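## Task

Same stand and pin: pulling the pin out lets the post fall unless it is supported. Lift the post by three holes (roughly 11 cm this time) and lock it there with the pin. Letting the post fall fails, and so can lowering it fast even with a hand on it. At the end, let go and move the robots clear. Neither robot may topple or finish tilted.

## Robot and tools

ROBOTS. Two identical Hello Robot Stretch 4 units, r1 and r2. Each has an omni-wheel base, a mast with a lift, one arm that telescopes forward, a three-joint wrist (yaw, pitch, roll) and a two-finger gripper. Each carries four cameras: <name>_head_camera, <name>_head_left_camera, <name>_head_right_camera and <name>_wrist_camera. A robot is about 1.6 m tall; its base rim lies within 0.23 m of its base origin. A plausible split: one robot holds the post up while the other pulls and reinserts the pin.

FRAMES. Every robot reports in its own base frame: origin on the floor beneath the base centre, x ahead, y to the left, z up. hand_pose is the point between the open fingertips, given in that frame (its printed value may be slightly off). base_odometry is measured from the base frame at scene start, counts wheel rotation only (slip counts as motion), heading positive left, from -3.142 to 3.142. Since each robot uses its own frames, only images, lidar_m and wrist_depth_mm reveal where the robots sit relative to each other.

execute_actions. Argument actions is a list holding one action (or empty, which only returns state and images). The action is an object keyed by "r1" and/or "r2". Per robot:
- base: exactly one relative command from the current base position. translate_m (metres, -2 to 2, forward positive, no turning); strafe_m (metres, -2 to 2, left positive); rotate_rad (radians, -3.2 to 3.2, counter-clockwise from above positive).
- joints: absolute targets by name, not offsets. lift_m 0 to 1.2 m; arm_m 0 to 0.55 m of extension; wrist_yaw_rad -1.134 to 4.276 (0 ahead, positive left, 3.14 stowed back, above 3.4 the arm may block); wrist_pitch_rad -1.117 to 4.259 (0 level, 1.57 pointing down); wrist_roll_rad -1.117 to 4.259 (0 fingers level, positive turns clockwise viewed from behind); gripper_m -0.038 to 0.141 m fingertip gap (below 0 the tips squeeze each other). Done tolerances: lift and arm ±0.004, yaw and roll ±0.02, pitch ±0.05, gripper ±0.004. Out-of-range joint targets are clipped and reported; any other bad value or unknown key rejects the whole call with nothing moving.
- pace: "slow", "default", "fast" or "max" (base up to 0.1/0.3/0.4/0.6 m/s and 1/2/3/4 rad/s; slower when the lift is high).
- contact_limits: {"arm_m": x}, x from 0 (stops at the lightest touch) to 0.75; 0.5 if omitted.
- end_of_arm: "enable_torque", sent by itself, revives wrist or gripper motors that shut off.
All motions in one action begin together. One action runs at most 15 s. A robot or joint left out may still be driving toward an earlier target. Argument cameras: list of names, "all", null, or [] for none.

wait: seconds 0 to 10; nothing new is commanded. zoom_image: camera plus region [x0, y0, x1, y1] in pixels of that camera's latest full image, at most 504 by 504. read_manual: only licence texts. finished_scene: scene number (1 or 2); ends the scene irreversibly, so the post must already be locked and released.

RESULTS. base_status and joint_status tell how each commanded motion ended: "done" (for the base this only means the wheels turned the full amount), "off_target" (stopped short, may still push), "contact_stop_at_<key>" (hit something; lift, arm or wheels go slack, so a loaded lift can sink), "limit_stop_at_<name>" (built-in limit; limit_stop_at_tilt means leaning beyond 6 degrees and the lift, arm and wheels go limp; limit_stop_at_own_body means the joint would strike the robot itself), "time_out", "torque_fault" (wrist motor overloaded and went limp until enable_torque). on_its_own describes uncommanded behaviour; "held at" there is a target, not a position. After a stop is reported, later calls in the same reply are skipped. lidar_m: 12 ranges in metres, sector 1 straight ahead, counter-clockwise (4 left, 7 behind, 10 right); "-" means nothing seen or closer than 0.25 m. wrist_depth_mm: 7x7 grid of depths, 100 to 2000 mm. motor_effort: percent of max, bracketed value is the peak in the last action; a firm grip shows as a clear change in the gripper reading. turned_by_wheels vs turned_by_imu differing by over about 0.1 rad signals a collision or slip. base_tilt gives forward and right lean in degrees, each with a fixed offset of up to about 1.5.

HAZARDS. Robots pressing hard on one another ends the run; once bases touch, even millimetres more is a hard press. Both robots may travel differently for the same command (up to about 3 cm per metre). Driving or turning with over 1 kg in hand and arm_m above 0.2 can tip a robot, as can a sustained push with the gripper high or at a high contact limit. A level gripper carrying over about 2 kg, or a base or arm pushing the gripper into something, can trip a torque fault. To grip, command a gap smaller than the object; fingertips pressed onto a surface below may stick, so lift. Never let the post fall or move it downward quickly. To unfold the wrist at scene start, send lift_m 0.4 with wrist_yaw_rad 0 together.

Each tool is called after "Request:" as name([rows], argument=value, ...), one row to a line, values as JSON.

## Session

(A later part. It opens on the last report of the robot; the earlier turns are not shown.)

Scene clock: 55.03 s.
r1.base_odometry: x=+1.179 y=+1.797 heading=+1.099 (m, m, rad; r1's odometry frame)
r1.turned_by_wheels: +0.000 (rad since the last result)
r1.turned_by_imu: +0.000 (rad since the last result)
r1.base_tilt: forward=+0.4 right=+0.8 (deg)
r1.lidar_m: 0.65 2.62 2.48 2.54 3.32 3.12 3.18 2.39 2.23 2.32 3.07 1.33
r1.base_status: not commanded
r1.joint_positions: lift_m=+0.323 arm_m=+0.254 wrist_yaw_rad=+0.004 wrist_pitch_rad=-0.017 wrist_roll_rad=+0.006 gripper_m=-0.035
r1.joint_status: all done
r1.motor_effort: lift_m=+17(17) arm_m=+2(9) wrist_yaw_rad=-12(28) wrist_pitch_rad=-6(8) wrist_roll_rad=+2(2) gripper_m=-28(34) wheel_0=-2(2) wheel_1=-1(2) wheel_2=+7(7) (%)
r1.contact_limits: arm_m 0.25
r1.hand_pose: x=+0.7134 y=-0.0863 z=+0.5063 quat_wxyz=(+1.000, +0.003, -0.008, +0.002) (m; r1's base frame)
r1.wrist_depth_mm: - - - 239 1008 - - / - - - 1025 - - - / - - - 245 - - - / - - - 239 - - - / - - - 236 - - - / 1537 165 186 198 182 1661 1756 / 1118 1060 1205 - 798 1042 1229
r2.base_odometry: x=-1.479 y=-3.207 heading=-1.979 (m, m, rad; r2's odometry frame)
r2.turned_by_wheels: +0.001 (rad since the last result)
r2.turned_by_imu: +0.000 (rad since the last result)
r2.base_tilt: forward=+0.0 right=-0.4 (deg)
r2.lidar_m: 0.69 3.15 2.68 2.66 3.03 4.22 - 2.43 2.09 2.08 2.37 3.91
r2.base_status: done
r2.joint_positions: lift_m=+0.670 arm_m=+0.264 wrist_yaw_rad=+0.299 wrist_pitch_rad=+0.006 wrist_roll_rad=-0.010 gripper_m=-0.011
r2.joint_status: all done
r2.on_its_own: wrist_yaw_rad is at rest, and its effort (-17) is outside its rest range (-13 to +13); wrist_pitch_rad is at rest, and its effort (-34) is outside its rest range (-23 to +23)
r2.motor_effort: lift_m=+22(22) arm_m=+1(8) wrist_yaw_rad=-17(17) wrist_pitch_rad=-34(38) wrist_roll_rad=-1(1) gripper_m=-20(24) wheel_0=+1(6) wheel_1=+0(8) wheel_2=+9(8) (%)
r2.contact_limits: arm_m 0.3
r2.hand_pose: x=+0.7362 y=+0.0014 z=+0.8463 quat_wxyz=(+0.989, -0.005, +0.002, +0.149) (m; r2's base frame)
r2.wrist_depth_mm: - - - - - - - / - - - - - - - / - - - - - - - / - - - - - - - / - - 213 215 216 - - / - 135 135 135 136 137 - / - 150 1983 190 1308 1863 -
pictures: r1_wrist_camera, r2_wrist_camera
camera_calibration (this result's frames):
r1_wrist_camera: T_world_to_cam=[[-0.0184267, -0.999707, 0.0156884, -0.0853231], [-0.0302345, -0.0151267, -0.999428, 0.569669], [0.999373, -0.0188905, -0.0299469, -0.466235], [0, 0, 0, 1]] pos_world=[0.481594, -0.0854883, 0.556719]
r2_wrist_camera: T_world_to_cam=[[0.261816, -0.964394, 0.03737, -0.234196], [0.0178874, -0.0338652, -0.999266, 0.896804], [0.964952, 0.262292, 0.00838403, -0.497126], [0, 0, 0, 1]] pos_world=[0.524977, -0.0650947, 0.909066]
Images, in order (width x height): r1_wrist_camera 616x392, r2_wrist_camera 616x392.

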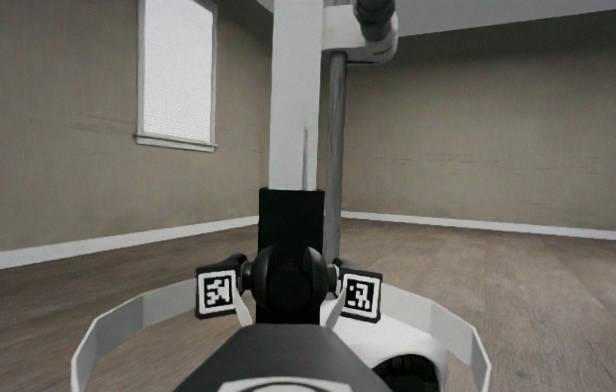

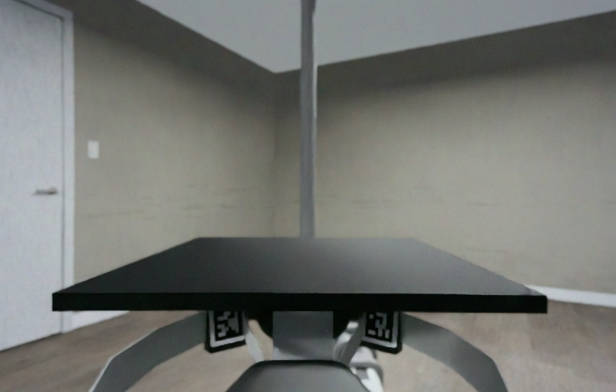

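Request:
execute_actions([
  {"r1": {"joints": {"arm_m": 0.247}, "pace": "slow"}, "r2": {"joints": {"arm_m": 0.269, "lift_m": 0.680}, "pace": "slow", "contact_limits": {"arm_m": 0.3}}},
], cameras=["r1_wrist_camera", "r2_wrist_camera"])

Scene clock: 60.57 s.
r1.base_odometry: x=+1.179 y=+1.797 heading=+1.099 (m, m, rad; r1's odometry frame)
r1.turned_by_wheels: +0.000 (rad since the last result)
r1.turned_by_imu: +0.000 (rad since the last result)
r1.base_tilt: forward=+0.4 right=+0.8 (deg)
r1.lidar_m: 0.64 2.65 2.50 2.55 3.34 3.12 3.22 2.39 2.21 2.32 3.05 1.28
r1.base_status: not commanded
r1.joint_positions: lift_m=+0.323 arm_m=+0.250 wrist_yaw_rad=+0.005 wrist_pitch_rad=-0.017 wrist_roll_rad=+0.006 gripper_m=-0.035
r1.joint_status: all done
r1.on_its_own: wrist_yaw_rad is at rest, and its effort (-15) is outside its rest range (-13 to +13)
r1.motor_effort: lift_m=+17(17) arm_m=-14(15) wrist_yaw_rad=-15(16) wrist_pitch_rad=-8(6) wrist_roll_rad=+0(2) gripper_m=-28(28) wheel_0=-1(1) wheel_1=-1(2) wheel_2=+6(7) (%)
r1.hand_pose: x=+0.7093 y=-0.0860 z=+0.5063 quat_wxyz=(+1.000, +0.003, -0.008, +0.003) (m; r1's base frame)
r1.wrist_depth_mm: - - - 244 1060 - - / - - - 1060 - - - / - - - 1042 - - - / - - - 247 - - - / - - - 241 - - - / 1537 1366 186 202 181 1756 1756 / 1098 1042 1255 - 820 1078 1205
r2.base_odometry: x=-1.479 y=-3.206 heading=-1.980 (m, m, rad; r2's odometry frame)
r2.turned_by_wheels: +0.000 (rad since the last result)
r2.turned_by_imu: -0.001 (rad since the last result)
r2.base_tilt: forward=-0.1 right=-0.4 (deg)
r2.lidar_m: 0.69 3.16 2.66 2.66 3.03 4.22 - 2.44 2.09 2.09 2.37 3.90
r2.base_status: not commanded
r2.joint_positions: lift_m=+0.679 arm_m=+0.268 wrist_yaw_rad=+0.295 wrist_pitch_rad=+0.007 wrist_roll_rad=-0.010 gripper_m=-0.012
r2.joint_status: all done
r2.on_its_own: wrist_pitch_rad is at rest, and its effort (-37) is outside its rest range (-23 to +23)
r2.motor_effort: lift_m=+26(28) arm_m=+8(7) wrist_yaw_rad=-7(17) wrist_pitch_rad=-37(37) wrist_roll_rad=-1(1) gripper_m=-16(23) wheel_0=+0(0) wheel_1=-1(0) wheel_2=+5(8) (%)
r2.contact_limits: arm_m 0.3
r2.hand_pose: x=+0.7398 y=+0.0003 z=+0.8557 quat_wxyz=(+0.989, -0.005, +0.003, +0.147) (m; r2's base frame)
r2.wrist_depth_mm: - - - - - - - / - - - - - - - / - - - - - - - / - - - - - - - / - - 213 214 216 - - / - 135 135 135 137 137 - / - 160 1983 190 1808 1983 -
pictures: r1_wrist_camera, r2_wrist_camera
camera_calibration (this result's frames):
r1_wrist_camera: T_world_to_cam=[[-0.017303, -0.999727, 0.0156886, -0.0858721], [-0.0302174, -0.0151609, -0.999428, 0.569536], [0.999394, -0.0177672, -0.0299468, -0.462097], [0, 0, 0, 1]] pos_world=[0.47754, -0.0854241, 0.556719]
r2_wrist_camera: T_world_to_cam=[[0.258317, -0.965336, 0.0374098, -0.234024], [0.0166569, -0.0342677, -0.999274, 0.906971], [0.965917, 0.258753, 0.00722755, -0.500195], [0, 0, 0, 1]] pos_world=[0.528492, -0.0654048, 0.918682]
Images, in order (width x height): r1_wrist_camera 616x392, r2_wrist_camera 616x392.

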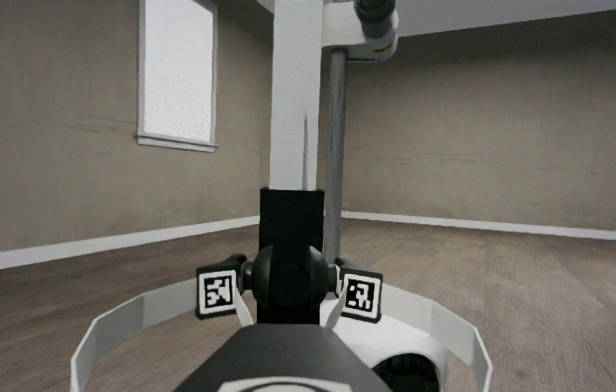

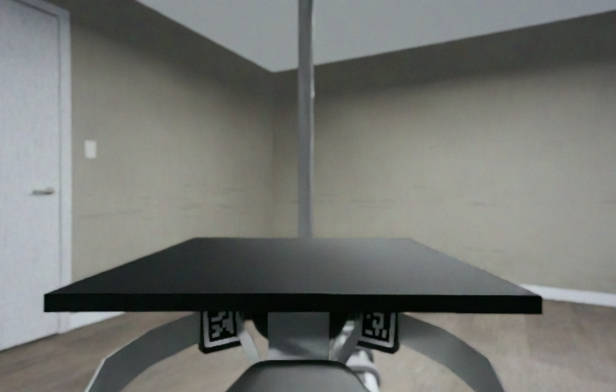

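Request:
execute_actions([
  {"r1": {"joints": {"arm_m": 0.243}}},
], cameras=["r1_wrist_camera"])

Scene clock: 62.47 s.
r1.base_odometry: x=+1.179 y=+1.797 heading=+1.099 (m, m, rad; r1's odometry frame)
r1.turned_by_wheels: +0.000 (rad since the last result)
r1.turned_by_imu: +0.000 (rad since the last result)
r1.base_tilt: forward=+0.4 right=+0.9 (deg)
r1.lidar_m: 0.63 2.63 2.49 2.56 3.32 3.13 3.21 2.41 2.24 2.31 3.04 1.33
r1.base_status: not commanded
r1.joint_positions: lift_m=+0.323 arm_m=+0.246 wrist_yaw_rad=+0.005 wrist_pitch_rad=-0.017 wrist_roll_rad=+0.006 gripper_m=-0.035
r1.joint_status: all done
r1.on_its_own: wrist_yaw_rad is at rest, and its effort (-15) is outside its rest range (-13 to +13)
r1.motor_effort: lift_m=+18(17) arm_m=-14(14) wrist_yaw_rad=-15(15) wrist_pitch_rad=-7(7) wrist_roll_rad=+1(2) gripper_m=-27(29) wheel_0=-2(1) wheel_1=-1(2) wheel_2=+7(7) (%)
r1.hand_pose: x=+0.7053 y=-0.0860 z=+0.5063 quat_wxyz=(+1.000, +0.003, -0.008, +0.002) (m; r1's base frame)
r1.wrist_depth_mm: - - - 248 1042 - - / - - - 1042 - - - / - - - 1042 - - - / - - - 251 - - - / - - - 245 - - - / 1537 1336 186 206 182 1756 1756 / 1098 1060 1182 - 809 1060 1255
r2.base_odometry: x=-1.479 y=-3.206 heading=-1.980 (m, m, rad; r2's odometry frame)
r2.turned_by_wheels: +0.000 (rad since the last result)
r2.turned_by_imu: +0.000 (rad since the last result)
r2.base_tilt: forward=-0.1 right=-0.4 (deg)
r2.lidar_m: 0.69 3.16 2.67 2.67 3.03 4.22 - 2.44 2.09 2.08 2.35 3.91
r2.base_status: not commanded
r2.joint_positions: lift_m=+0.679 arm_m=+0.268 wrist_yaw_rad=+0.295 wrist_pitch_rad=+0.007 wrist_roll_rad=-0.010 gripper_m=-0.012
r2.joint_status: not commanded
r2.on_its_own: wrist_pitch_rad is at rest, and its effort (-37) is outside its rest range (-23 to +23)
r2.motor_effort: lift_m=+26(26) arm_m=+8(9) wrist_yaw_rad=-6(6) wrist_pitch_rad=-37(37) wrist_roll_rad=-1(1) gripper_m=-15(17) wheel_0=+1(1) wheel_1=+0(1) wheel_2=+5(5) (%)
r2.hand_pose: x=+0.7398 y=+0.0003 z=+0.8557 quat_wxyz=(+0.989, -0.005, +0.003, +0.147) (m; r2's base frame)
r2.wrist_depth_mm: - - - - - - - / - - - - - - - / - - - - - - - / - - - - - - - / - - 213 215 216 - - / - 135 135 135 136 137 - / - 160 1983 190 1863 1921 -
pictures: r1_wrist_camera
camera_calibration (this result's frames):
r1_wrist_camera: T_world_to_cam=[[-0.0174077, -0.999725, 0.0156885, -0.0858983], [-0.0302151, -0.0151578, -0.999428, 0.569413], [0.999392, -0.0178718, -0.0299429, -0.458066], [0, 0, 0, 1]] pos_world=[0.473497, -0.0854301, 0.556719]
Images, in order (width x height): r1_wrist_camera 616x392.

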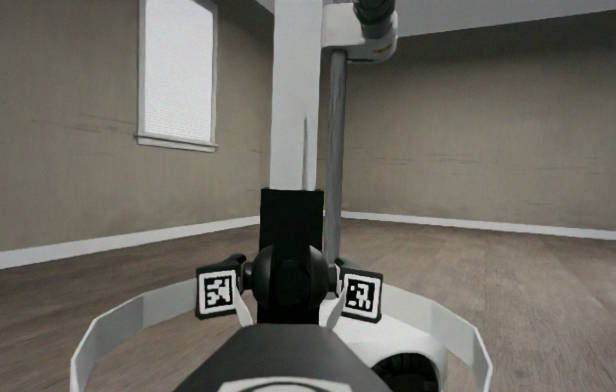

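Request:
execute_actions([
  {"r2": {"joints": {"lift_m": 0.692}, "pace": "slow"}},
], cameras=["r1_wrist_camera"])

Scene clock: 66.17 s.
r1.base_odometry: x=+1.179 y=+1.797 heading=+1.099 (m, m, rad; r1's odometry frame)
r1.turned_by_wheels: +0.000 (rad since the last result)
r1.turned_by_imu: +0.000 (rad since the last result)
r1.base_tilt: forward=+0.4 right=+0.8 (deg)
r1.lidar_m: 0.66 2.61 2.48 2.56 3.30 3.12 3.22 2.40 2.23 2.30 3.09 1.33
r1.base_status: not commanded
r1.joint_positions: lift_m=+0.323 arm_m=+0.246 wrist_yaw_rad=+0.005 wrist_pitch_rad=-0.017 wrist_roll_rad=+0.006 gripper_m=-0.035
r1.joint_status: not commanded
r1.on_its_own: wrist_yaw_rad is at rest, and its effort (-15) is outside its rest range (-13 to +13)
r1.motor_effort: lift_m=+17(18) arm_m=-14(14) wrist_yaw_rad=-15(15) wrist_pitch_rad=-7(7) wrist_roll_rad=+1(2) gripper_m=-30(27) wheel_0=-2(1) wheel_1=-1(2) wheel_2=+6(7) (%)
r1.hand_pose: x=+0.7053 y=-0.0860 z=+0.5063 quat_wxyz=(+1.000, +0.003, -0.008, +0.002) (m; r1's base frame)
r1.wrist_depth_mm: - - - 249 1078 - - / - - - 1025 - - - / - - - 1042 - - - / - - - 251 - - - / - - - 245 - - - / 1576 1366 186 206 181 1708 1808 / 1098 1078 1205 - 820 1098 1281
r2.base_odometry: x=-1.479 y=-3.206 heading=-1.980 (m, m, rad; r2's odometry frame)
r2.turned_by_wheels: +0.000 (rad since the last result)
r2.turned_by_imu: -0.001 (rad since the last result)
r2.base_tilt: forward=-0.2 right=-0.4 (deg)
r2.lidar_m: 0.69 3.14 2.67 2.67 3.03 4.23 - 2.45 2.10 2.09 2.37 3.91
r2.base_status: not commanded
r2.joint_positions: lift_m=+0.691 arm_m=+0.268 wrist_yaw_rad=+0.295 wrist_pitch_rad=+0.007 wrist_roll_rad=-0.010 gripper_m=-0.012
r2.joint_status: all done
r2.on_its_own: wrist_pitch_rad is at rest, and its effort (-38) is outside its rest range (-23 to +23)
r2.motor_effort: lift_m=+26(24) arm_m=+8(8) wrist_yaw_rad=-7(6) wrist_pitch_rad=-38(38) wrist_roll_rad=-1(1) gripper_m=-15(16) wheel_0=+0(1) wheel_1=+0(0) wheel_2=+4(5) (%)
r2.hand_pose: x=+0.7399 y=+0.0003 z=+0.8676 quat_wxyz=(+0.989, -0.005, +0.003, +0.147) (m; r2's base frame)
r2.wrist_depth_mm: - - - - - - - / - - - - - - - / - - - - - - - / - - - - - - - / - - 214 215 216 - - / - 135 135 135 136 137 - / - 153 1983 190 1863 1921 -
pictures: r1_wrist_camera
camera_calibration (this result's frames):
r1_wrist_camera: T_world_to_cam=[[-0.0174079, -0.999725, 0.0156884, -0.0858981], [-0.030215, -0.0151576, -0.999428, 0.569413], [0.999392, -0.0178719, -0.0299429, -0.458066], [0, 0, 0, 1]] pos_world=[0.473497, -0.0854301, 0.556719]
Images, in order (width x height): r1_wrist_camera 616x392.

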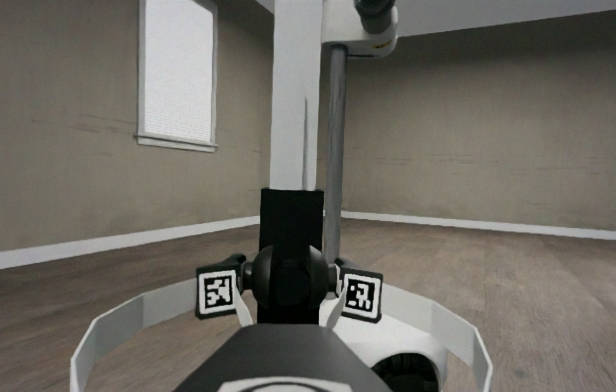

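Request:
execute_actions([
  {"r2": {"joints": {"lift_m": 0.780}}},
], cameras=["r1_wrist_camera", "r2_wrist_camera"])

Scene clock: 68.67 s.
r1.base_odometry: x=+1.179 y=+1.797 heading=+1.099 (m, m, rad; r1's odometry frame)
r1.turned_by_wheels: +0.000 (rad since the last result)
r1.turned_by_imu: +0.000 (rad since the last result)
r1.base_tilt: forward=+0.3 right=+0.9 (deg)
r1.lidar_m: 0.65 2.64 2.48 2.56 3.33 3.10 3.24 2.39 2.23 2.32 3.06 1.32
r1.base_status: not commanded
r1.joint_positions: lift_m=+0.323 arm_m=+0.246 wrist_yaw_rad=+0.005 wrist_pitch_rad=-0.017 wrist_roll_rad=+0.006 gripper_m=-0.035
r1.joint_status: not commanded
r1.on_its_own: wrist_yaw_rad is at rest, and its effort (-16) is outside its rest range (-13 to +13)
r1.motor_effort: lift_m=+18(18) arm_m=-14(14) wrist_yaw_rad=-16(15) wrist_pitch_rad=-6(6) wrist_roll_rad=+0(1) gripper_m=-27(29) wheel_0=-1(1) wheel_1=-2(2) wheel_2=+7(7) (%)
r1.hand_pose: x=+0.7053 y=-0.0860 z=+0.5063 quat_wxyz=(+1.000, +0.003, -0.008, +0.002) (m; r1's base frame)
r1.wrist_depth_mm: - - - 247 - - - / - - - 1042 - - - / - - - 1060 - - - / - - - 251 - - - / - - - 244 - - - / 1537 1336 186 206 181 1661 1756 / 1118 1078 1205 - 809 1098 1205
r2.base_odometry: x=-1.479 y=-3.206 heading=-1.980 (m, m, rad; r2's odometry frame)
r2.turned_by_wheels: +0.000 (rad since the last result)
r2.turned_by_imu: -0.001 (rad since the last result)
r2.base_tilt: forward=-0.1 right=-0.4 (deg)
r2.lidar_m: 0.68 3.13 2.66 2.67 3.03 4.23 - 2.42 2.08 2.08 2.36 3.91
r2.base_status: not commanded
r2.joint_positions: lift_m=+0.779 arm_m=+0.268 wrist_yaw_rad=+0.295 wrist_pitch_rad=+0.007 wrist_roll_rad=-0.010 gripper_m=-0.012
r2.joint_status: all done
r2.on_its_own: wrist_pitch_rad is at rest, and its effort (-37) is outside its rest range (-23 to +23)
r2.motor_effort: lift_m=+26(26) arm_m=+8(8) wrist_yaw_rad=-5(6) wrist_pitch_rad=-37(40) wrist_roll_rad=-2(1) gripper_m=-17(15) wheel_0=+0(1) wheel_1=+0(0) wheel_2=+4(4) (%)
r2.hand_pose: x=+0.7399 y=+0.0003 z=+0.9556 quat_wxyz=(+0.989, -0.005, +0.003, +0.147) (m; r2's base frame)
r2.wrist_depth_mm: - - - - - - - / - - - - - - - / - - - - - - - / - - - - - - - / - - 213 215 216 - - / - 135 135 135 136 137 - / - 153 - 190 - - -
pictures: r1_wrist_camera, r2_wrist_camera
camera_calibration (this result's frames):
r1_wrist_camera: T_world_to_cam=[[-0.0174076, -0.999725, 0.0156883, -0.0858982], [-0.0302151, -0.0151575, -0.999428, 0.569413], [0.999392, -0.0178717, -0.029943, -0.458066], [0, 0, 0, 1]] pos_world=[0.473497, -0.0854301, 0.556719]
r2_wrist_camera: T_world_to_cam=[[0.258195, -0.965368, 0.0374163, -0.237723], [0.01647, -0.0343255, -0.999275, 1.007], [0.965953, 0.258624, 0.00703698, -0.500769], [0, 0, 0, 1]] pos_world=[0.528513, -0.0654135, 1.01868]
Images, in order (width x height): r1_wrist_camera 616x392, r2_wrist_camera 616x392.

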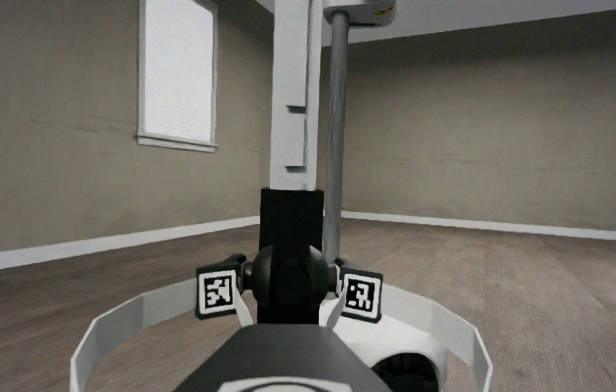

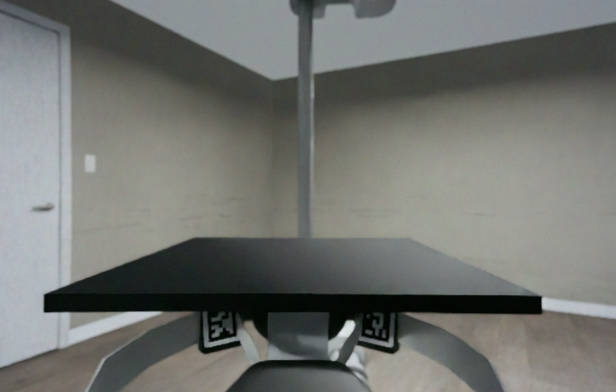

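Request:
zoom_image(camera="r1_wrist_camera", region=[240, 80, 360, 200])

Region (240, 80, 360, 200) of r1_wrist_camera's 616x392 image, scaled by 4.200.

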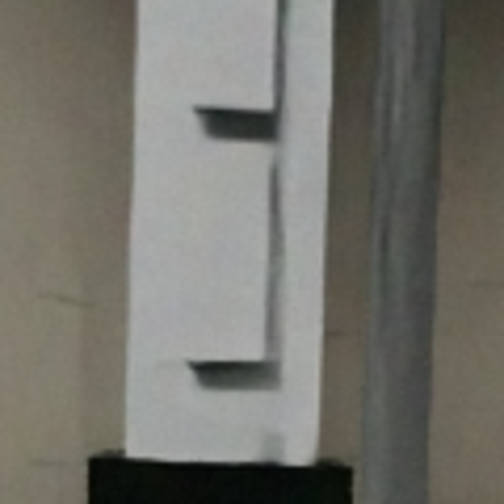

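Request:
zoom_image(camera="r1_wrist_camera", region=[265, 95, 325, 135])

Request:
zoom_image(camera="r1_wrist_camera", region=[255, 155, 330, 205])

Region (265, 95, 325, 135) of r1_wrist_camera's 616x392 image, scaled by 8.400.

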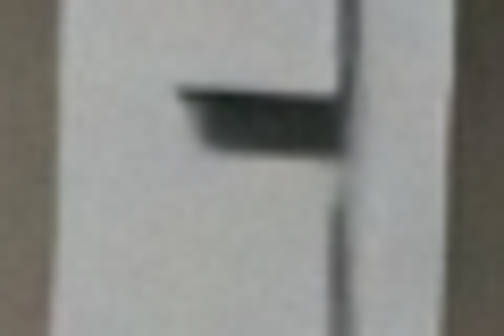

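Region (255, 155, 330, 205) of r1_wrist_camera's 616x392 image, scaled by 6.720.

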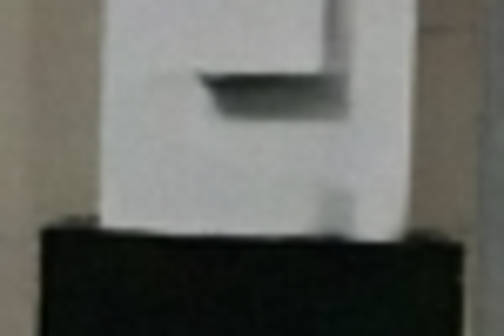

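Request:
execute_actions([
  {"r2": {"joints": {"lift_m": 0.798}}},
], cameras=["r1_wrist_camera"])

Request:
zoom_image(camera="r1_wrist_camera", region=[250, 60, 340, 200])

Request:
zoom_image(camera="r1_wrist_camera", region=[255, 125, 330, 200])

Scene clock: 75.27 s.
r1.base_odometry: x=+1.179 y=+1.797 heading=+1.099 (m, m, rad; r1's odometry frame)
r1.turned_by_wheels: +0.000 (rad since the last result)
r1.turned_by_imu: +0.000 (rad since the last result)
r1.base_tilt: forward=+0.4 right=+0.8 (deg)
r1.lidar_m: 0.65 2.64 2.47 2.56 3.31 3.11 3.21 2.40 2.23 2.35 3.06 1.32
r1.base_status: not commanded
r1.joint_positions: lift_m=+0.323 arm_m=+0.246 wrist_yaw_rad=+0.005 wrist_pitch_rad=-0.017 wrist_roll_rad=+0.006 gripper_m=-0.035
r1.joint_status: not commanded
r1.on_its_own: wrist_yaw_rad is at rest, and its effort (-16) is outside its rest range (-13 to +13)
r1.motor_effort: lift_m=+17(18) arm_m=-14(14) wrist_yaw_rad=-16(16) wrist_pitch_rad=-8(6) wrist_roll_rad=+2(1) gripper_m=-28(29) wheel_0=-1(1) wheel_1=-2(2) wheel_2=+7(7) (%)
r1.hand_pose: x=+0.7053 y=-0.0860 z=+0.5063 quat_wxyz=(+1.000, +0.003, -0.008, +0.002) (m; r1's base frame)
r1.wrist_depth_mm: - - - 249 - - - / - - - 1042 - - - / - - - 1060 - - - / - - - 250 - - - / - - - 245 - - - / 1537 1366 186 205 181 1756 1808 / 1060 1060 1205 - 820 1078 1229
r2.base_odometry: x=-1.479 y=-3.206 heading=-1.980 (m, m, rad; r2's odometry frame)
r2.turned_by_wheels: +0.000 (rad since the last result)
r2.turned_by_imu: -0.001 (rad since the last result)
r2.base_tilt: forward=-0.2 right=-0.4 (deg)
r2.lidar_m: 0.69 3.14 2.67 2.66 3.04 4.24 - 2.45 2.09 2.08 2.36 3.90
r2.base_status: not commanded
r2.joint_positions: lift_m=+0.797 arm_m=+0.268 wrist_yaw_rad=+0.295 wrist_pitch_rad=+0.007 wrist_roll_rad=-0.010 gripper_m=-0.012
r2.joint_status: all done
r2.on_its_own: wrist_pitch_rad is at rest, and its effort (-38) is outside its rest range (-23 to +23)
r2.motor_effort: lift_m=+26(22) arm_m=+8(8) wrist_yaw_rad=-6(5) wrist_pitch_rad=-38(39) wrist_roll_rad=+0(1) gripper_m=-17(18) wheel_0=+1(1) wheel_1=-1(0) wheel_2=+4(4) (%)
r2.hand_pose: x=+0.7399 y=+0.0003 z=+0.9737 quat_wxyz=(+0.989, -0.005, +0.003, +0.147) (m; r2's base frame)
r2.wrist_depth_mm: - - - - - - - / - - - - - - - / - - - - - - - / - - - - - - - / - - 213 214 216 - - / - 135 135 135 136 137 - / - 153 - 190 - - -
pictures: r1_wrist_camera
camera_calibration (this result's frames):
r1_wrist_camera: T_world_to_cam=[[-0.0174076, -0.999725, 0.0156884, -0.0858982], [-0.0302151, -0.0151576, -0.999428, 0.569413], [0.999392, -0.0178717, -0.0299429, -0.458066], [0, 0, 0, 1]] pos_world=[0.473497, -0.0854301, 0.556719]
Images, in order (width x height): r1_wrist_camera 616x392.

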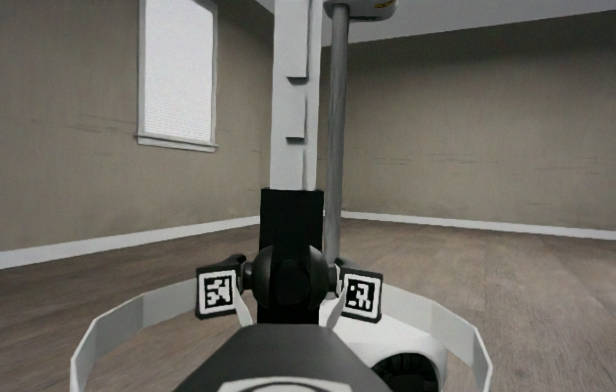

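Region (250, 60, 340, 200) of r1_wrist_camera's 616x392 image, scaled by 3.600; it fills the left 324 columns of this view, and the rest is white.

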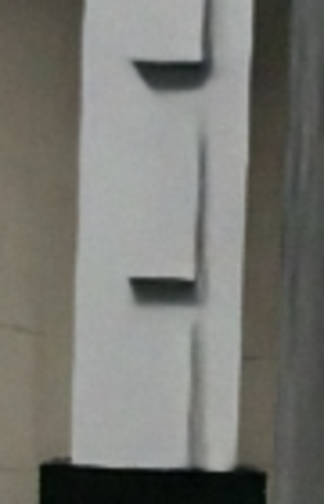

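Region (255, 125, 330, 200) of r1_wrist_camera's 616x392 image, scaled by 6.720.

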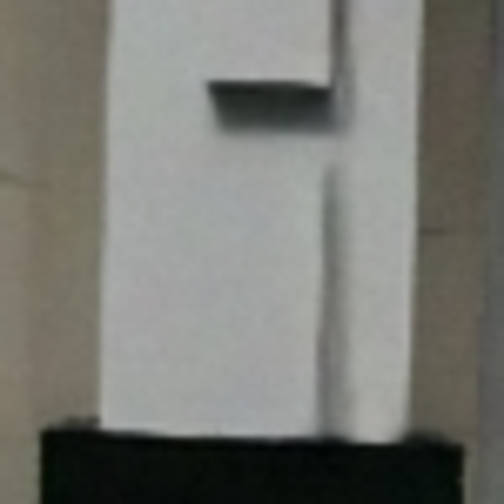

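Request:
execute_actions([
  {"r1": {"joints": {"arm_m": 0.253}, "contact_limits": {"arm_m": 0.25}}},
], cameras=["r1_wrist_camera"])

Scene clock: 78.20 s.
r1.base_odometry: x=+1.179 y=+1.797 heading=+1.099 (m, m, rad; r1's odometry frame)
r1.turned_by_wheels: +0.000 (rad since the last result)
r1.turned_by_imu: +0.000 (rad since the last result)
r1.base_tilt: forward=+0.3 right=+0.8 (deg)
r1.lidar_m: 0.64 2.63 2.49 2.55 3.32 3.10 3.22 2.38 2.22 2.33 3.07 1.31
r1.base_status: not commanded
r1.joint_positions: lift_m=+0.323 arm_m=+0.251 wrist_yaw_rad=-0.001 wrist_pitch_rad=-0.018 wrist_roll_rad=+0.006 gripper_m=-0.035
r1.joint_status: all done
r1.motor_effort: lift_m=+17(18) arm_m=+10(12) wrist_yaw_rad=+0(16) wrist_pitch_rad=-3(7) wrist_roll_rad=+1(0) gripper_m=-22(27) wheel_0=-2(2) wheel_1=-1(1) wheel_2=+2(7) (%)
r1.contact_limits: arm_m 0.25
r1.hand_pose: x=+0.7104 y=-0.0877 z=+0.5067 quat_wxyz=(+1.000, +0.003, -0.009, +0.000) (m; r1's base frame)
r1.wrist_depth_mm: - - - 1025 - - - / - - - 245 - - - / - - - 247 - - - / - - - 242 - - - / - - - 239 - - - / 1576 167 185 202 182 1756 1808 / 1078 1098 1205 - 820 1138 1229
r2.base_odometry: x=-1.479 y=-3.206 heading=-1.980 (m, m, rad; r2's odometry frame)
r2.turned_by_wheels: +0.000 (rad since the last result)
r2.turned_by_imu: -0.001 (rad since the last result)
r2.base_tilt: forward=-0.1 right=-0.4 (deg)
r2.lidar_m: 0.68 3.13 2.67 2.67 3.03 4.22 - 2.43 2.09 2.09 2.36 3.89
r2.base_status: not commanded
r2.joint_positions: lift_m=+0.797 arm_m=+0.268 wrist_yaw_rad=+0.295 wrist_pitch_rad=+0.007 wrist_roll_rad=-0.010 gripper_m=-0.012
r2.joint_status: not commanded
r2.on_its_own: wrist_pitch_rad is at rest, and its effort (-37) is outside its rest range (-23 to +23)
r2.motor_effort: lift_m=+26(26) arm_m=+8(8) wrist_yaw_rad=-6(6) wrist_pitch_rad=-37(37) wrist_roll_rad=-1(1) gripper_m=-16(18) wheel_0=+1(1) wheel_1=+0(1) wheel_2=+4(4) (%)
r2.hand_pose: x=+0.7399 y=+0.0003 z=+0.9737 quat_wxyz=(+0.989, -0.005, +0.003, +0.147) (m; r2's base frame)
r2.wrist_depth_mm: - - - - - - - / - - - - - - - / - - - - - - - / - - - - - - - / - - 213 214 216 - - / - 135 135 135 136 137 - / - 159 - 190 - - -
pictures: r1_wrist_camera
camera_calibration (this result's frames):
r1_wrist_camera: T_world_to_cam=[[-0.0231771, -0.999609, 0.0156601, -0.0833511], [-0.0290371, -0.0149846, -0.999466, 0.569105], [0.99931, -0.0236195, -0.0286785, -0.464293], [0, 0, 0, 1]] pos_world=[0.478566, -0.085757, 0.556791]
Images, in order (width x height): r1_wrist_camera 616x392.

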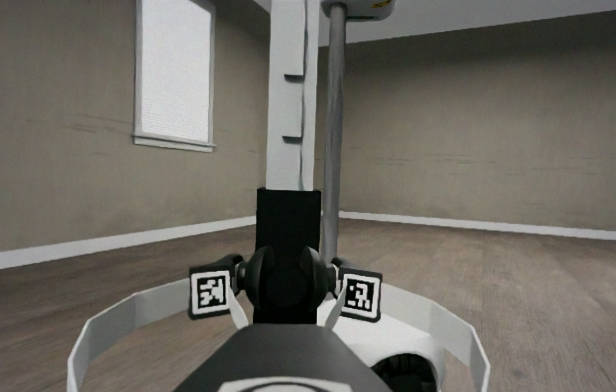

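Request:
execute_actions(actions=[], cameras=["r1_wrist_camera", "r2_wrist_camera", "r1_head_camera", "r2_head_camera"])

Request:
zoom_image(camera="r2_wrist_camera", region=[180, 260, 420, 390])

Request:
zoom_image(camera="r1_wrist_camera", region=[220, 180, 360, 330])

Scene clock: 84.03 s.
r1.base_odometry: x=+1.179 y=+1.797 heading=+1.099 (m, m, rad; r1's odometry frame)
r1.turned_by_wheels: +0.000 (rad since the last result)
r1.turned_by_imu: +0.000 (rad since the last result)
r1.base_tilt: forward=+0.3 right=+0.8 (deg)
r1.lidar_m: 0.66 2.60 2.48 2.57 3.33 3.12 3.22 2.40 2.25 2.31 3.07 1.32
r1.base_status: not commanded
r1.joint_positions: lift_m=+0.323 arm_m=+0.251 wrist_yaw_rad=-0.001 wrist_pitch_rad=-0.018 wrist_roll_rad=+0.006 gripper_m=-0.035
r1.joint_status: all done
r1.motor_effort: lift_m=+17(18) arm_m=+10(12) wrist_yaw_rad=+1(16) wrist_pitch_rad=-3(7) wrist_roll_rad=+0(0) gripper_m=-21(27) wheel_0=-1(2) wheel_1=-1(1) wheel_2=+2(7) (%)
r1.contact_limits: arm_m 0.25
r1.hand_pose: x=+0.7104 y=-0.0877 z=+0.5067 quat_wxyz=(+1.000, +0.003, -0.009, +0.000) (m; r1's base frame)
r1.wrist_depth_mm: - - - 1025 - - - / - - - 245 - - - / - - - 246 - - - / - - - 242 - - - / - - - 240 - - - / 1618 168 185 202 182 1756 1808 / 1078 1138 1205 - 820 1118 1229
r2.base_odometry: x=-1.479 y=-3.206 heading=-1.980 (m, m, rad; r2's odometry frame)
r2.turned_by_wheels: +0.000 (rad since the last result)
r2.turned_by_imu: -0.001 (rad since the last result)
r2.base_tilt: forward=-0.1 right=-0.5 (deg)
r2.lidar_m: 0.69 3.16 2.68 2.67 3.04 4.24 - 2.42 2.10 2.08 2.36 3.92
r2.base_status: not commanded
r2.joint_positions: lift_m=+0.797 arm_m=+0.268 wrist_yaw_rad=+0.295 wrist_pitch_rad=+0.007 wrist_roll_rad=-0.010 gripper_m=-0.012
r2.joint_status: not commanded
r2.on_its_own: wrist_pitch_rad is at rest, and its effort (-37) is outside its rest range (-23 to +23)
r2.motor_effort: lift_m=+26(26) arm_m=+8(8) wrist_yaw_rad=-5(6) wrist_pitch_rad=-37(37) wrist_roll_rad=-1(1) gripper_m=-14(18) wheel_0=+1(1) wheel_1=+0(1) wheel_2=+4(4) (%)
r2.hand_pose: x=+0.7399 y=+0.0003 z=+0.9737 quat_wxyz=(+0.989, -0.005, +0.003, +0.147) (m; r2's base frame)
r2.wrist_depth_mm: - - - - - - - / - - - - - - - / - - - - - - - / - - - - - - - / - - 214 214 216 - - / - 135 135 135 136 137 - / - 159 - 190 - - -
pictures: r1_head_camera, r1_wrist_camera, r2_head_camera, r2_wrist_camera
camera_calibration (this result's frames):
r1_wrist_camera: T_world_to_cam=[[-0.0231771, -0.999609, 0.0156601, -0.0833511], [-0.0290371, -0.0149846, -0.999466, 0.569105], [0.99931, -0.0236194, -0.0286784, -0.464293], [0, 0, 0, 1]] pos_world=[0.478566, -0.085757, 0.556791]
r2_wrist_camera: T_world_to_cam=[[0.258176, -0.965373, 0.0374129, -0.238392], [0.0165626, -0.0342973, -0.999274, 1.02494], [0.965956, 0.258608, 0.00713438, -0.501019], [0, 0, 0, 1]] pos_world=[0.528534, -0.0654166, 1.03669]
Images, in order (width x height): r1_head_camera 420x560, r1_wrist_camera 616x392, r2_head_camera 420x560, r2_wrist_camera 616x392.

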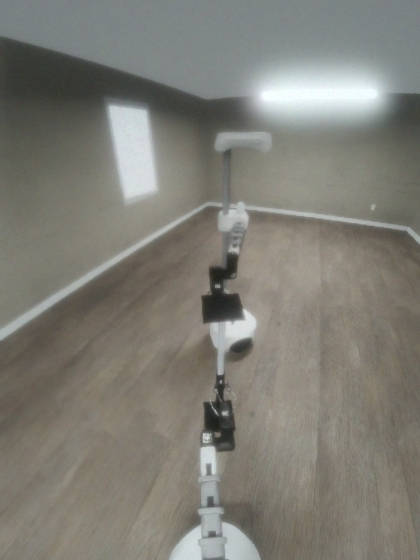

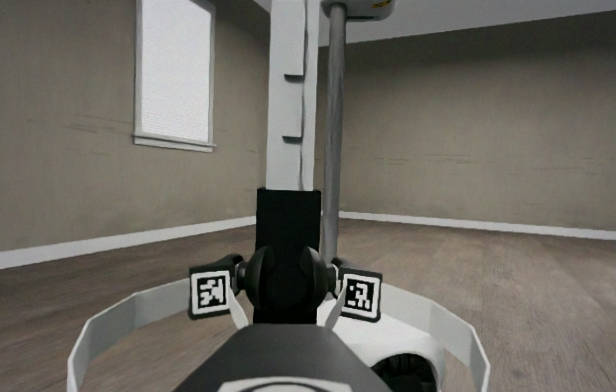

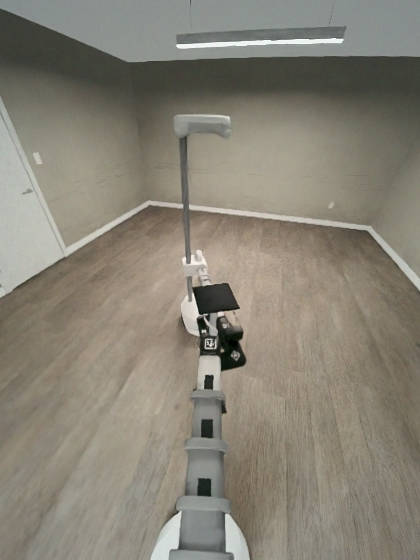

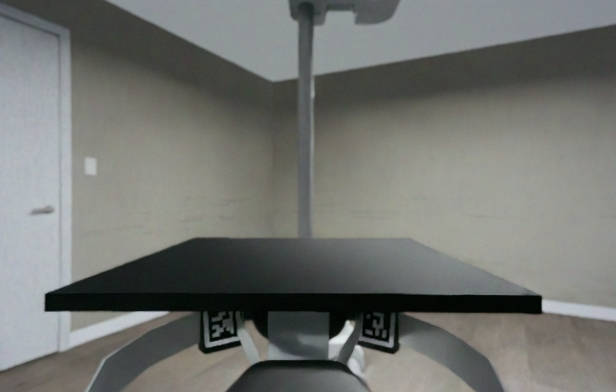

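Region (180, 260, 420, 390) of r2_wrist_camera's 616x392 image, scaled by 2.100; it fills the top 273 rows of this view, and the rest is white.

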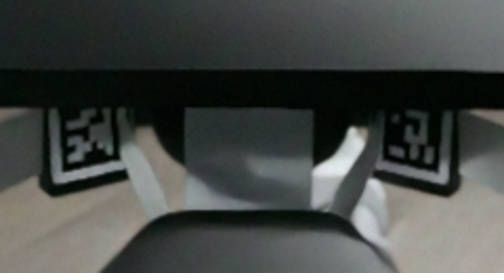

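Region (220, 180, 360, 330) of r1_wrist_camera's 616x392 image, scaled by 3.360; it fills the left 470 columns of this view, and the rest is white.

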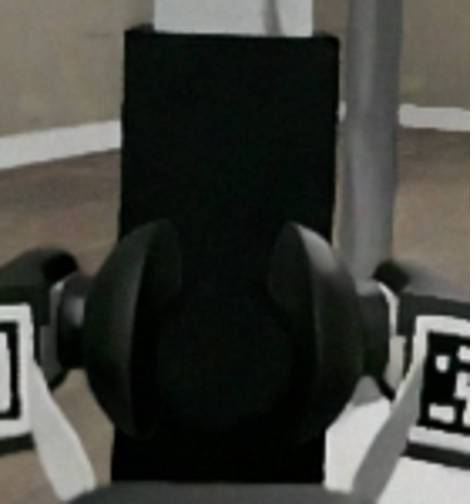

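Request:
execute_actions([
  {"r1": {"joints": {"arm_m": 0.2465}}, "r2": {"joints": {"lift_m": 0.7925}, "pace": "slow"}},
], cameras=["r1_wrist_camera"])

Request:
zoom_image(camera="r1_wrist_camera", region=[255, 125, 330, 200])

Scene clock: 91.53 s.
r1.base_odometry: x=+1.179 y=+1.797 heading=+1.099 (m, m, rad; r1's odometry frame)
r1.turned_by_wheels: +0.000 (rad since the last result)
r1.turned_by_imu: +0.000 (rad since the last result)
r1.base_tilt: forward=+0.4 right=+0.8 (deg)
r1.lidar_m: 0.63 2.62 2.47 2.55 3.30 3.13 3.23 2.41 2.24 2.31 3.07 1.32
r1.base_status: not commanded
r1.joint_positions: lift_m=+0.323 arm_m=+0.248 wrist_yaw_rad=+0.001 wrist_pitch_rad=-0.018 wrist_roll_rad=+0.006 gripper_m=-0.035
r1.joint_status: all done
r1.motor_effort: lift_m=+17(17) arm_m=-11(10) wrist_yaw_rad=-5(5) wrist_pitch_rad=-3(3) wrist_roll_rad=+1(0) gripper_m=-25(25) wheel_0=-1(2) wheel_1=-1(1) wheel_2=+3(3) (%)
r1.hand_pose: x=+0.7078 y=-0.0870 z=+0.5067 quat_wxyz=(+1.000, +0.003, -0.009, +0.001) (m; r1's base frame)
r1.wrist_depth_mm: - - - 1042 - - - / - - - 1042 - - - / - - - 249 - - - / - - - 244 - - - / - - - 242 - - - / 1576 166 187 204 182 1863 1756 / 1098 1060 1229 - 820 1138 1229
r2.base_odometry: x=-1.479 y=-3.206 heading=-1.980 (m, m, rad; r2's odometry frame)
r2.turned_by_wheels: +0.000 (rad since the last result)
r2.turned_by_imu: -0.001 (rad since the last result)
r2.base_tilt: forward=-0.2 right=-0.4 (deg)
r2.lidar_m: 0.69 3.14 2.67 2.66 3.02 4.23 - 2.43 2.10 2.08 2.38 3.89
r2.base_status: not commanded
r2.joint_positions: lift_m=+0.793 arm_m=+0.268 wrist_yaw_rad=+0.295 wrist_pitch_rad=+0.002 wrist_roll_rad=-0.010 gripper_m=-0.012
r2.joint_status: all done
r2.motor_effort: lift_m=+17(23) arm_m=+8(8) wrist_yaw_rad=-6(6) wrist_pitch_rad=-22(37) wrist_roll_rad=-2(1) gripper_m=-16(17) wheel_0=+1(1) wheel_1=+0(0) wheel_2=+4(4) (%)
r2.hand_pose: x=+0.7399 y=+0.0002 z=+0.9703 quat_wxyz=(+0.989, -0.005, +0.000, +0.147) (m; r2's base frame)
r2.wrist_depth_mm: - - - - - - - / - - - - - - - / - - - - - - - / - - - - - - - / - - 211 212 214 - - / - 130 131 131 132 133 - / - 153 - 190 - - -
pictures: r1_wrist_camera
camera_calibration (this result's frames):
r1_wrist_camera: T_world_to_cam=[[-0.0208954, -0.999659, 0.0156603, -0.0843725], [-0.0290029, -0.015051, -0.999466, 0.569009], [0.999361, -0.0213385, -0.0286785, -0.461524], [0, 0, 0, 1]] pos_world=[0.475969, -0.0856277, 0.556791]
Images, in order (width x height): r1_wrist_camera 616x392.

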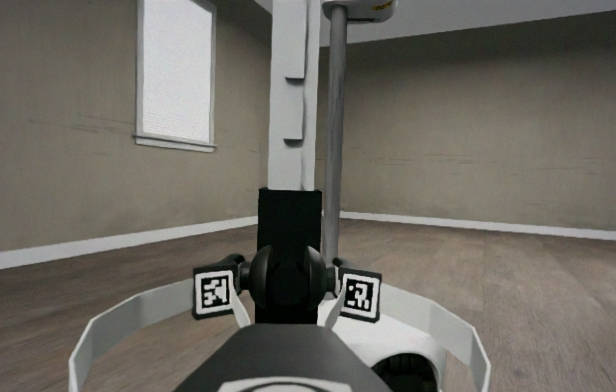

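Region (255, 125, 330, 200) of r1_wrist_camera's 616x392 image, scaled by 6.720.

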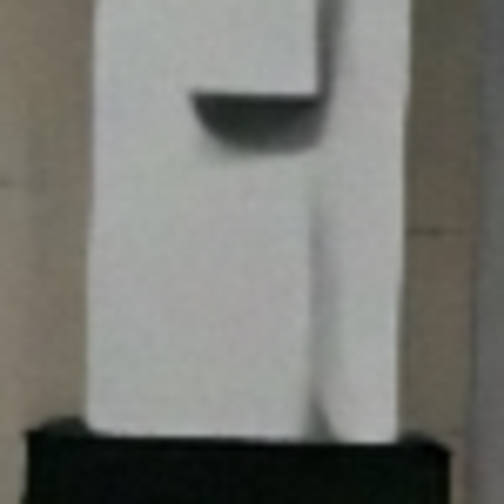

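Request:
execute_actions([
  {"r1": {"joints": {"arm_m": 0.2445}, "pace": "slow"}},
], cameras=["r1_wrist_camera"])

Request:
zoom_image(camera="r1_wrist_camera", region=[255, 125, 330, 200])

Scene clock: 94.53 s.
r1.base_odometry: x=+1.179 y=+1.797 heading=+1.099 (m, m, rad; r1's odometry frame)
r1.turned_by_wheels: +0.000 (rad since the last result)
r1.turned_by_imu: +0.000 (rad since the last result)
r1.base_tilt: forward=+0.4 right=+0.8 (deg)
r1.lidar_m: 0.64 2.65 2.47 2.55 3.30 3.13 3.21 2.38 2.24 2.32 3.05 1.33
r1.base_status: not commanded
r1.joint_positions: lift_m=+0.323 arm_m=+0.247 wrist_yaw_rad=+0.003 wrist_pitch_rad=-0.018 wrist_roll_rad=+0.006 gripper_m=-0.035
r1.joint_status: all done
r1.motor_effort: lift_m=+17(17) arm_m=-13(13) wrist_yaw_rad=-12(12) wrist_pitch_rad=-4(4) wrist_roll_rad=+2(2) gripper_m=-28(25) wheel_0=-2(2) wheel_1=-1(2) wheel_2=+3(2) (%)
r1.hand_pose: x=+0.7064 y=-0.0864 z=+0.5066 quat_wxyz=(+1.000, +0.003, -0.009, +0.002) (m; r1's base frame)
r1.wrist_depth_mm: - - - 1042 - - - / - - - 1042 - - - / - - - 251 - - - / - - - 245 - - - / - - - 244 - - - / 1537 165 186 206 182 1756 1808 / 1078 1078 1205 - 809 1060 1229
r2.base_odometry: x=-1.479 y=-3.206 heading=-1.980 (m, m, rad; r2's odometry frame)
r2.turned_by_wheels: +0.000 (rad since the last result)
r2.turned_by_imu: -0.001 (rad since the last result)
r2.base_tilt: forward=-0.1 right=-0.4 (deg)
r2.lidar_m: 0.69 3.15 2.66 2.67 3.03 4.23 - 2.43 2.09 2.09 2.36 3.92
r2.base_status: not commanded
r2.joint_positions: lift_m=+0.793 arm_m=+0.268 wrist_yaw_rad=+0.295 wrist_pitch_rad=+0.006 wrist_roll_rad=-0.010 gripper_m=-0.012
r2.joint_status: not commanded
r2.on_its_own: wrist_pitch_rad is at rest, and its effort (-33) is outside its rest range (-23 to +23)
r2.motor_effort: lift_m=+18(18) arm_m=+8(8) wrist_yaw_rad=-5(6) wrist_pitch_rad=-33(33) wrist_roll_rad=-2(1) gripper_m=-15(16) wheel_0=+0(1) wheel_1=-1(0) wheel_2=+4(3) (%)
r2.hand_pose: x=+0.7399 y=+0.0002 z=+0.9692 quat_wxyz=(+0.989, -0.005, +0.002, +0.147) (m; r2's base frame)
r2.wrist_depth_mm: - - - - - - - / - - - - - - - / - - - - - - - / - - - - - - - / - - 213 214 216 - - / - 134 134 135 135 136 - / - 153 - 190 - - -
pictures: r1_wrist_camera
camera_calibration (this result's frames):
r1_wrist_camera: T_world_to_cam=[[-0.0188781, -0.999699, 0.0156679, -0.0852513], [-0.0293131, -0.0151105, -0.999456, 0.569089], [0.999392, -0.0193271, -0.029019, -0.459818], [0, 0, 0, 1]] pos_world=[0.47461, -0.0855133, 0.556772]
Images, in order (width x height): r1_wrist_camera 616x392.

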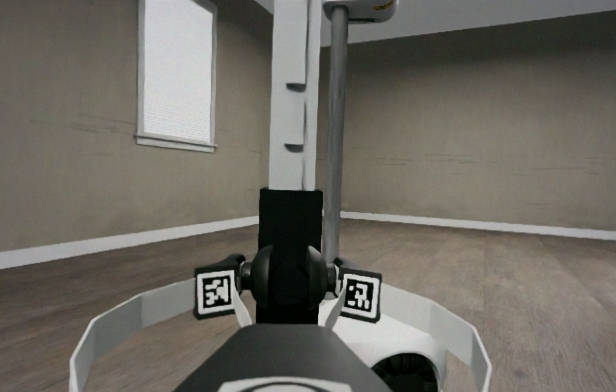

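Region (255, 125, 330, 200) of r1_wrist_camera's 616x392 image, scaled by 6.720.

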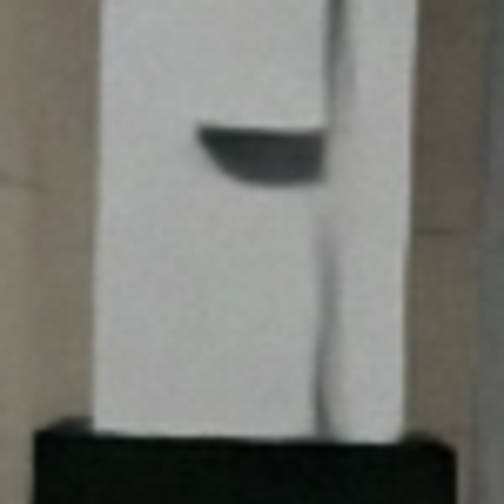

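Request:
execute_actions([
  {"r1": {"joints": {"arm_m": 0.253}, "contact_limits": {"arm_m": 0.25}}},
], cameras=["r1_wrist_camera"])

Scene clock: 95.67 s.
r1.base_odometry: x=+1.179 y=+1.797 heading=+1.099 (m, m, rad; r1's odometry frame)
r1.turned_by_wheels: +0.000 (rad since the last result)
r1.turned_by_imu: +0.000 (rad since the last result)
r1.base_tilt: forward=+0.4 right=+0.8 (deg)
r1.lidar_m: 0.64 2.62 2.48 2.56 3.30 3.13 3.22 2.36 2.23 2.31 3.04 1.30
r1.base_status: not commanded
r1.joint_positions: lift_m=+0.323 arm_m=+0.252 wrist_yaw_rad=+0.002 wrist_pitch_rad=-0.018 wrist_roll_rad=+0.006 gripper_m=-0.035
r1.joint_status: all done
r1.motor_effort: lift_m=+17(18) arm_m=+7(11) wrist_yaw_rad=-8(11) wrist_pitch_rad=-5(4) wrist_roll_rad=+1(1) gripper_m=-25(27) wheel_0=-1(1) wheel_1=-1(1) wheel_2=+3(3) (%)
r1.contact_limits: arm_m 0.25
r1.hand_pose: x=+0.7113 y=-0.0868 z=+0.5066 quat_wxyz=(+1.000, +0.003, -0.009, +0.001) (m; r1's base frame)
r1.wrist_depth_mm: - - - 1042 - - - / - - - 1060 - - - / - - - 246 - - - / - - - 241 - - - / - - - 240 - - - / 1537 166 186 204 182 1756 1808 / 1078 1078 1182 - 820 1078 1255
r2.base_odometry: x=-1.479 y=-3.206 heading=-1.980 (m, m, rad; r2's odometry frame)
r2.turned_by_wheels: +0.000 (rad since the last result)
r2.turned_by_imu: +0.000 (rad since the last result)
r2.base_tilt: forward=-0.2 right=-0.4 (deg)
r2.lidar_m: 0.70 3.16 2.68 2.66 3.04 4.21 - 2.42 2.09 2.08 2.37 3.92
r2.base_status: not commanded
r2.joint_positions: lift_m=+0.793 arm_m=+0.268 wrist_yaw_rad=+0.295 wrist_pitch_rad=+0.006 wrist_roll_rad=-0.010 gripper_m=-0.012
r2.joint_status: not commanded
r2.on_its_own: wrist_pitch_rad is at rest, and its effort (-33) is outside its rest range (-23 to +23)
r2.motor_effort: lift_m=+18(18) arm_m=+8(8) wrist_yaw_rad=-5(5) wrist_pitch_rad=-33(33) wrist_roll_rad=-1(2) gripper_m=-17(14) wheel_0=+0(1) wheel_1=+0(0) wheel_2=+4(3) (%)
r2.hand_pose: x=+0.7399 y=+0.0002 z=+0.9692 quat_wxyz=(+0.989, -0.005, +0.002, +0.147) (m; r2's base frame)
r2.wrist_depth_mm: - - - - - - - / - - - - - - - / - - - - - - - / - - - - - - - / - - 212 215 216 - - / - 134 134 135 135 137 - / - 153 - 190 - - -
pictures: r1_wrist_camera
camera_calibration (this result's frames):
r1_wrist_camera: T_world_to_cam=[[-0.0201394, -0.999674, 0.0156678, -0.084624], [-0.0293321, -0.0150735, -0.999456, 0.569243], [0.999367, -0.0205881, -0.029019, -0.464787], [0, 0, 0, 1]] pos_world=[0.479485, -0.0855851, 0.556772]
Images, in order (width x height): r1_wrist_camera 616x392.

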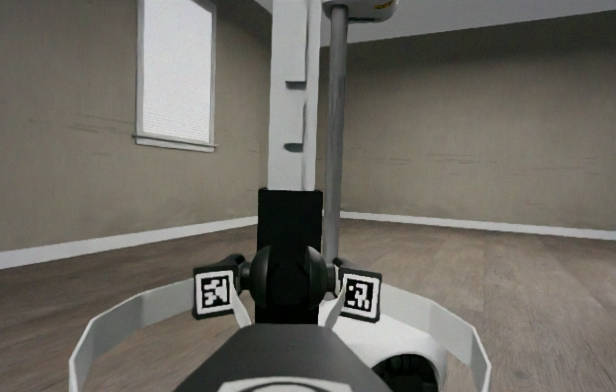

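Request:
execute_actions([
  {"r1": {"joints": {"arm_m": 0.242, "gripper_m": 0.045}}},
], cameras=["r1_wrist_camera"])

Scene clock: 98.67 s.
r1.base_odometry: x=+1.179 y=+1.797 heading=+1.099 (m, m, rad; r1's odometry frame)
r1.turned_by_wheels: +0.000 (rad since the last result)
r1.turned_by_imu: +0.000 (rad since the last result)
r1.base_tilt: forward=+0.3 right=+0.8 (deg)
r1.lidar_m: 0.66 2.63 2.48 2.56 3.32 3.13 3.22 2.38 2.24 2.35 3.06 1.32
r1.base_status: not commanded
r1.joint_positions: lift_m=+0.323 arm_m=+0.243 wrist_yaw_rad=+0.000 wrist_pitch_rad=-0.017 wrist_roll_rad=+0.006 gripper_m=+0.045
r1.joint_status: all done
r1.motor_effort: lift_m=+17(17) arm_m=-8(13) wrist_yaw_rad=-1(11) wrist_pitch_rad=-6(4) wrist_roll_rad=+0(2) gripper_m=-4(24) wheel_0=-1(2) wheel_1=-1(2) wheel_2=+2(3) (%)
r1.hand_pose: x=+0.7027 y=-0.0875 z=+0.5065 quat_wxyz=(+1.000, +0.003, -0.009, +0.000) (m; r1's base frame)
r1.wrist_depth_mm: - - - 1042 - - - / - - - 252 - - - / - - - 255 - - - / - - - 256 - - - / - - - 248 - - - / 1537 1464 196 213 199 1756 1756 / 1138 1042 1182 - 809 1118 1205
r2.base_odometry: x=-1.479 y=-3.206 heading=-1.980 (m, m, rad; r2's odometry frame)
r2.turned_by_wheels: +0.000 (rad since the last result)
r2.turned_by_imu: -0.001 (rad since the last result)
r2.base_tilt: forward=-0.1 right=-0.4 (deg)
r2.lidar_m: 0.69 3.15 2.68 2.67 3.03 4.22 - 2.42 2.09 2.07 2.37 3.91
r2.base_status: not commanded
r2.joint_positions: lift_m=+0.793 arm_m=+0.268 wrist_yaw_rad=+0.295 wrist_pitch_rad=+0.006 wrist_roll_rad=-0.010 gripper_m=-0.012
r2.joint_status: not commanded
r2.on_its_own: wrist_pitch_rad is at rest, and its effort (-33) is outside its rest range (-23 to +23)
r2.motor_effort: lift_m=+19(19) arm_m=+8(8) wrist_yaw_rad=-5(5) wrist_pitch_rad=-33(34) wrist_roll_rad=-1(1) gripper_m=-17(16) wheel_0=+1(1) wheel_1=+0(0) wheel_2=+4(4) (%)
r2.hand_pose: x=+0.7399 y=+0.0002 z=+0.9692 quat_wxyz=(+0.989, -0.005, +0.002, +0.147) (m; r2's base frame)
r2.wrist_depth_mm: - - - - - - - / - - - - - - - / - - - - - - - / - - - - - - - / - - 213 213 217 - - / - 134 135 135 135 137 - / - 153 - 189 - - -
pictures: r1_wrist_camera
camera_calibration (this result's frames):
r1_wrist_camera: T_world_to_cam=[[-0.0225061, -0.999624, 0.0156742, -0.0838159], [-0.0296445, -0.015004, -0.999448, 0.569122], [0.999307, -0.0229583, -0.0292957, -0.456232], [0, 0, 0, 1]] pos_world=[0.470901, -0.0857196, 0.556756]
Images, in order (width x height): r1_wrist_camera 616x392.

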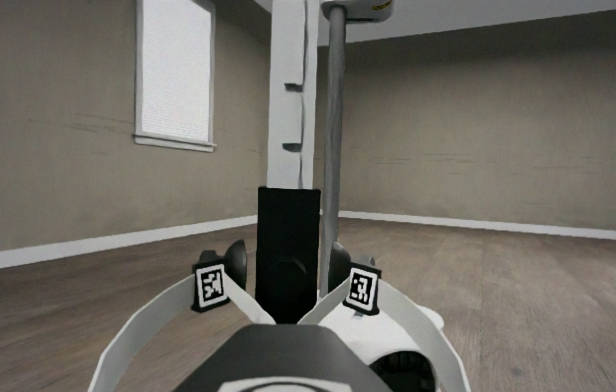

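Request:
execute_actions([
  {"r2": {"joints": {"lift_m": 0.785}, "pace": "slow"}},
], cameras=["r1_wrist_camera"])

Scene clock: 100.50 s.
r1.base_odometry: x=+1.179 y=+1.797 heading=+1.099 (m, m, rad; r1's odometry frame)
r1.turned_by_wheels: +0.000 (rad since the last result)
r1.turned_by_imu: +0.000 (rad since the last result)
r1.base_tilt: forward=+0.3 right=+0.8 (deg)
r1.lidar_m: 0.64 2.63 2.48 2.56 3.30 3.12 3.20 2.39 2.25 2.30 3.08 1.31
r1.base_status: not commanded
r1.joint_positions: lift_m=+0.323 arm_m=+0.243 wrist_yaw_rad=+0.000 wrist_pitch_rad=-0.017 wrist_roll_rad=+0.006 gripper_m=+0.045
r1.joint_status: not commanded
r1.motor_effort: lift_m=+17(17) arm_m=-8(8) wrist_yaw_rad=-2(2) wrist_pitch_rad=-5(4) wrist_roll_rad=+0(0) gripper_m=-6(3) wheel_0=-1(1) wheel_1=-2(2) wheel_2=+2(2) (%)
r1.hand_pose: x=+0.7027 y=-0.0875 z=+0.5065 quat_wxyz=(+1.000, +0.003, -0.009, +0.000) (m; r1's base frame)
r1.wrist_depth_mm: - - - 1042 - - - / - - - 253 - - - / - - - 252 - - - / - - - 254 - - - / - - - 249 - - - / 1537 1464 196 213 200 1708 1756 / 1118 1060 1182 - 820 1118 1229
r2.base_odometry: x=-1.479 y=-3.206 heading=-1.980 (m, m, rad; r2's odometry frame)
r2.turned_by_wheels: +0.000 (rad since the last result)
r2.turned_by_imu: +0.000 (rad since the last result)
r2.base_tilt: forward=-0.1 right=-0.4 (deg)
r2.lidar_m: 0.68 3.15 2.66 2.66 3.03 4.24 - 2.44 2.10 2.08 2.36 3.90
r2.base_status: not commanded
r2.joint_positions: lift_m=+0.785 arm_m=+0.268 wrist_yaw_rad=+0.295 wrist_pitch_rad=-0.002 wrist_roll_rad=-0.010 gripper_m=-0.012
r2.joint_status: all done
r2.motor_effort: lift_m=+16(16) arm_m=+8(8) wrist_yaw_rad=-5(5) wrist_pitch_rad=-11(33) wrist_roll_rad=-1(1) gripper_m=-15(17) wheel_0=+1(1) wheel_1=+0(0) wheel_2=+3(3) (%)
r2.hand_pose: x=+0.7399 y=+0.0001 z=+0.9641 quat_wxyz=(+0.989, -0.005, -0.002, +0.147) (m; r2's base frame)
r2.wrist_depth_mm: - - - - - - - / - - - - - - - / - - - - - - - / - - - - - - - / - - 208 210 214 - - / - - 174 189 171 - - / - 154 - 189 - - -
pictures: r1_wrist_camera
camera_calibration (this result's frames):
r1_wrist_camera: T_world_to_cam=[[-0.0225061, -0.999624, 0.0156742, -0.0838158], [-0.0296444, -0.015004, -0.999448, 0.569122], [0.999307, -0.0229583, -0.0292956, -0.456232], [0, 0, 0, 1]] pos_world=[0.470901, -0.0857196, 0.556756]
Images, in order (width x height): r1_wrist_camera 616x392.

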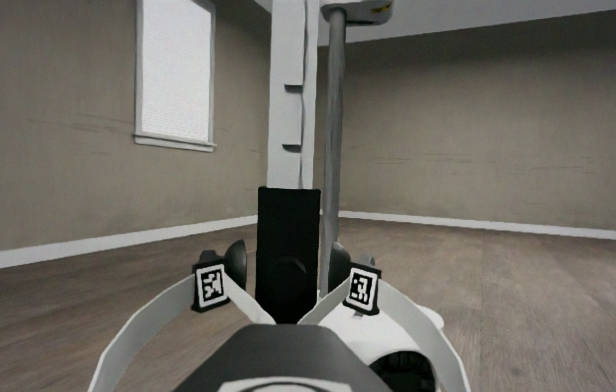

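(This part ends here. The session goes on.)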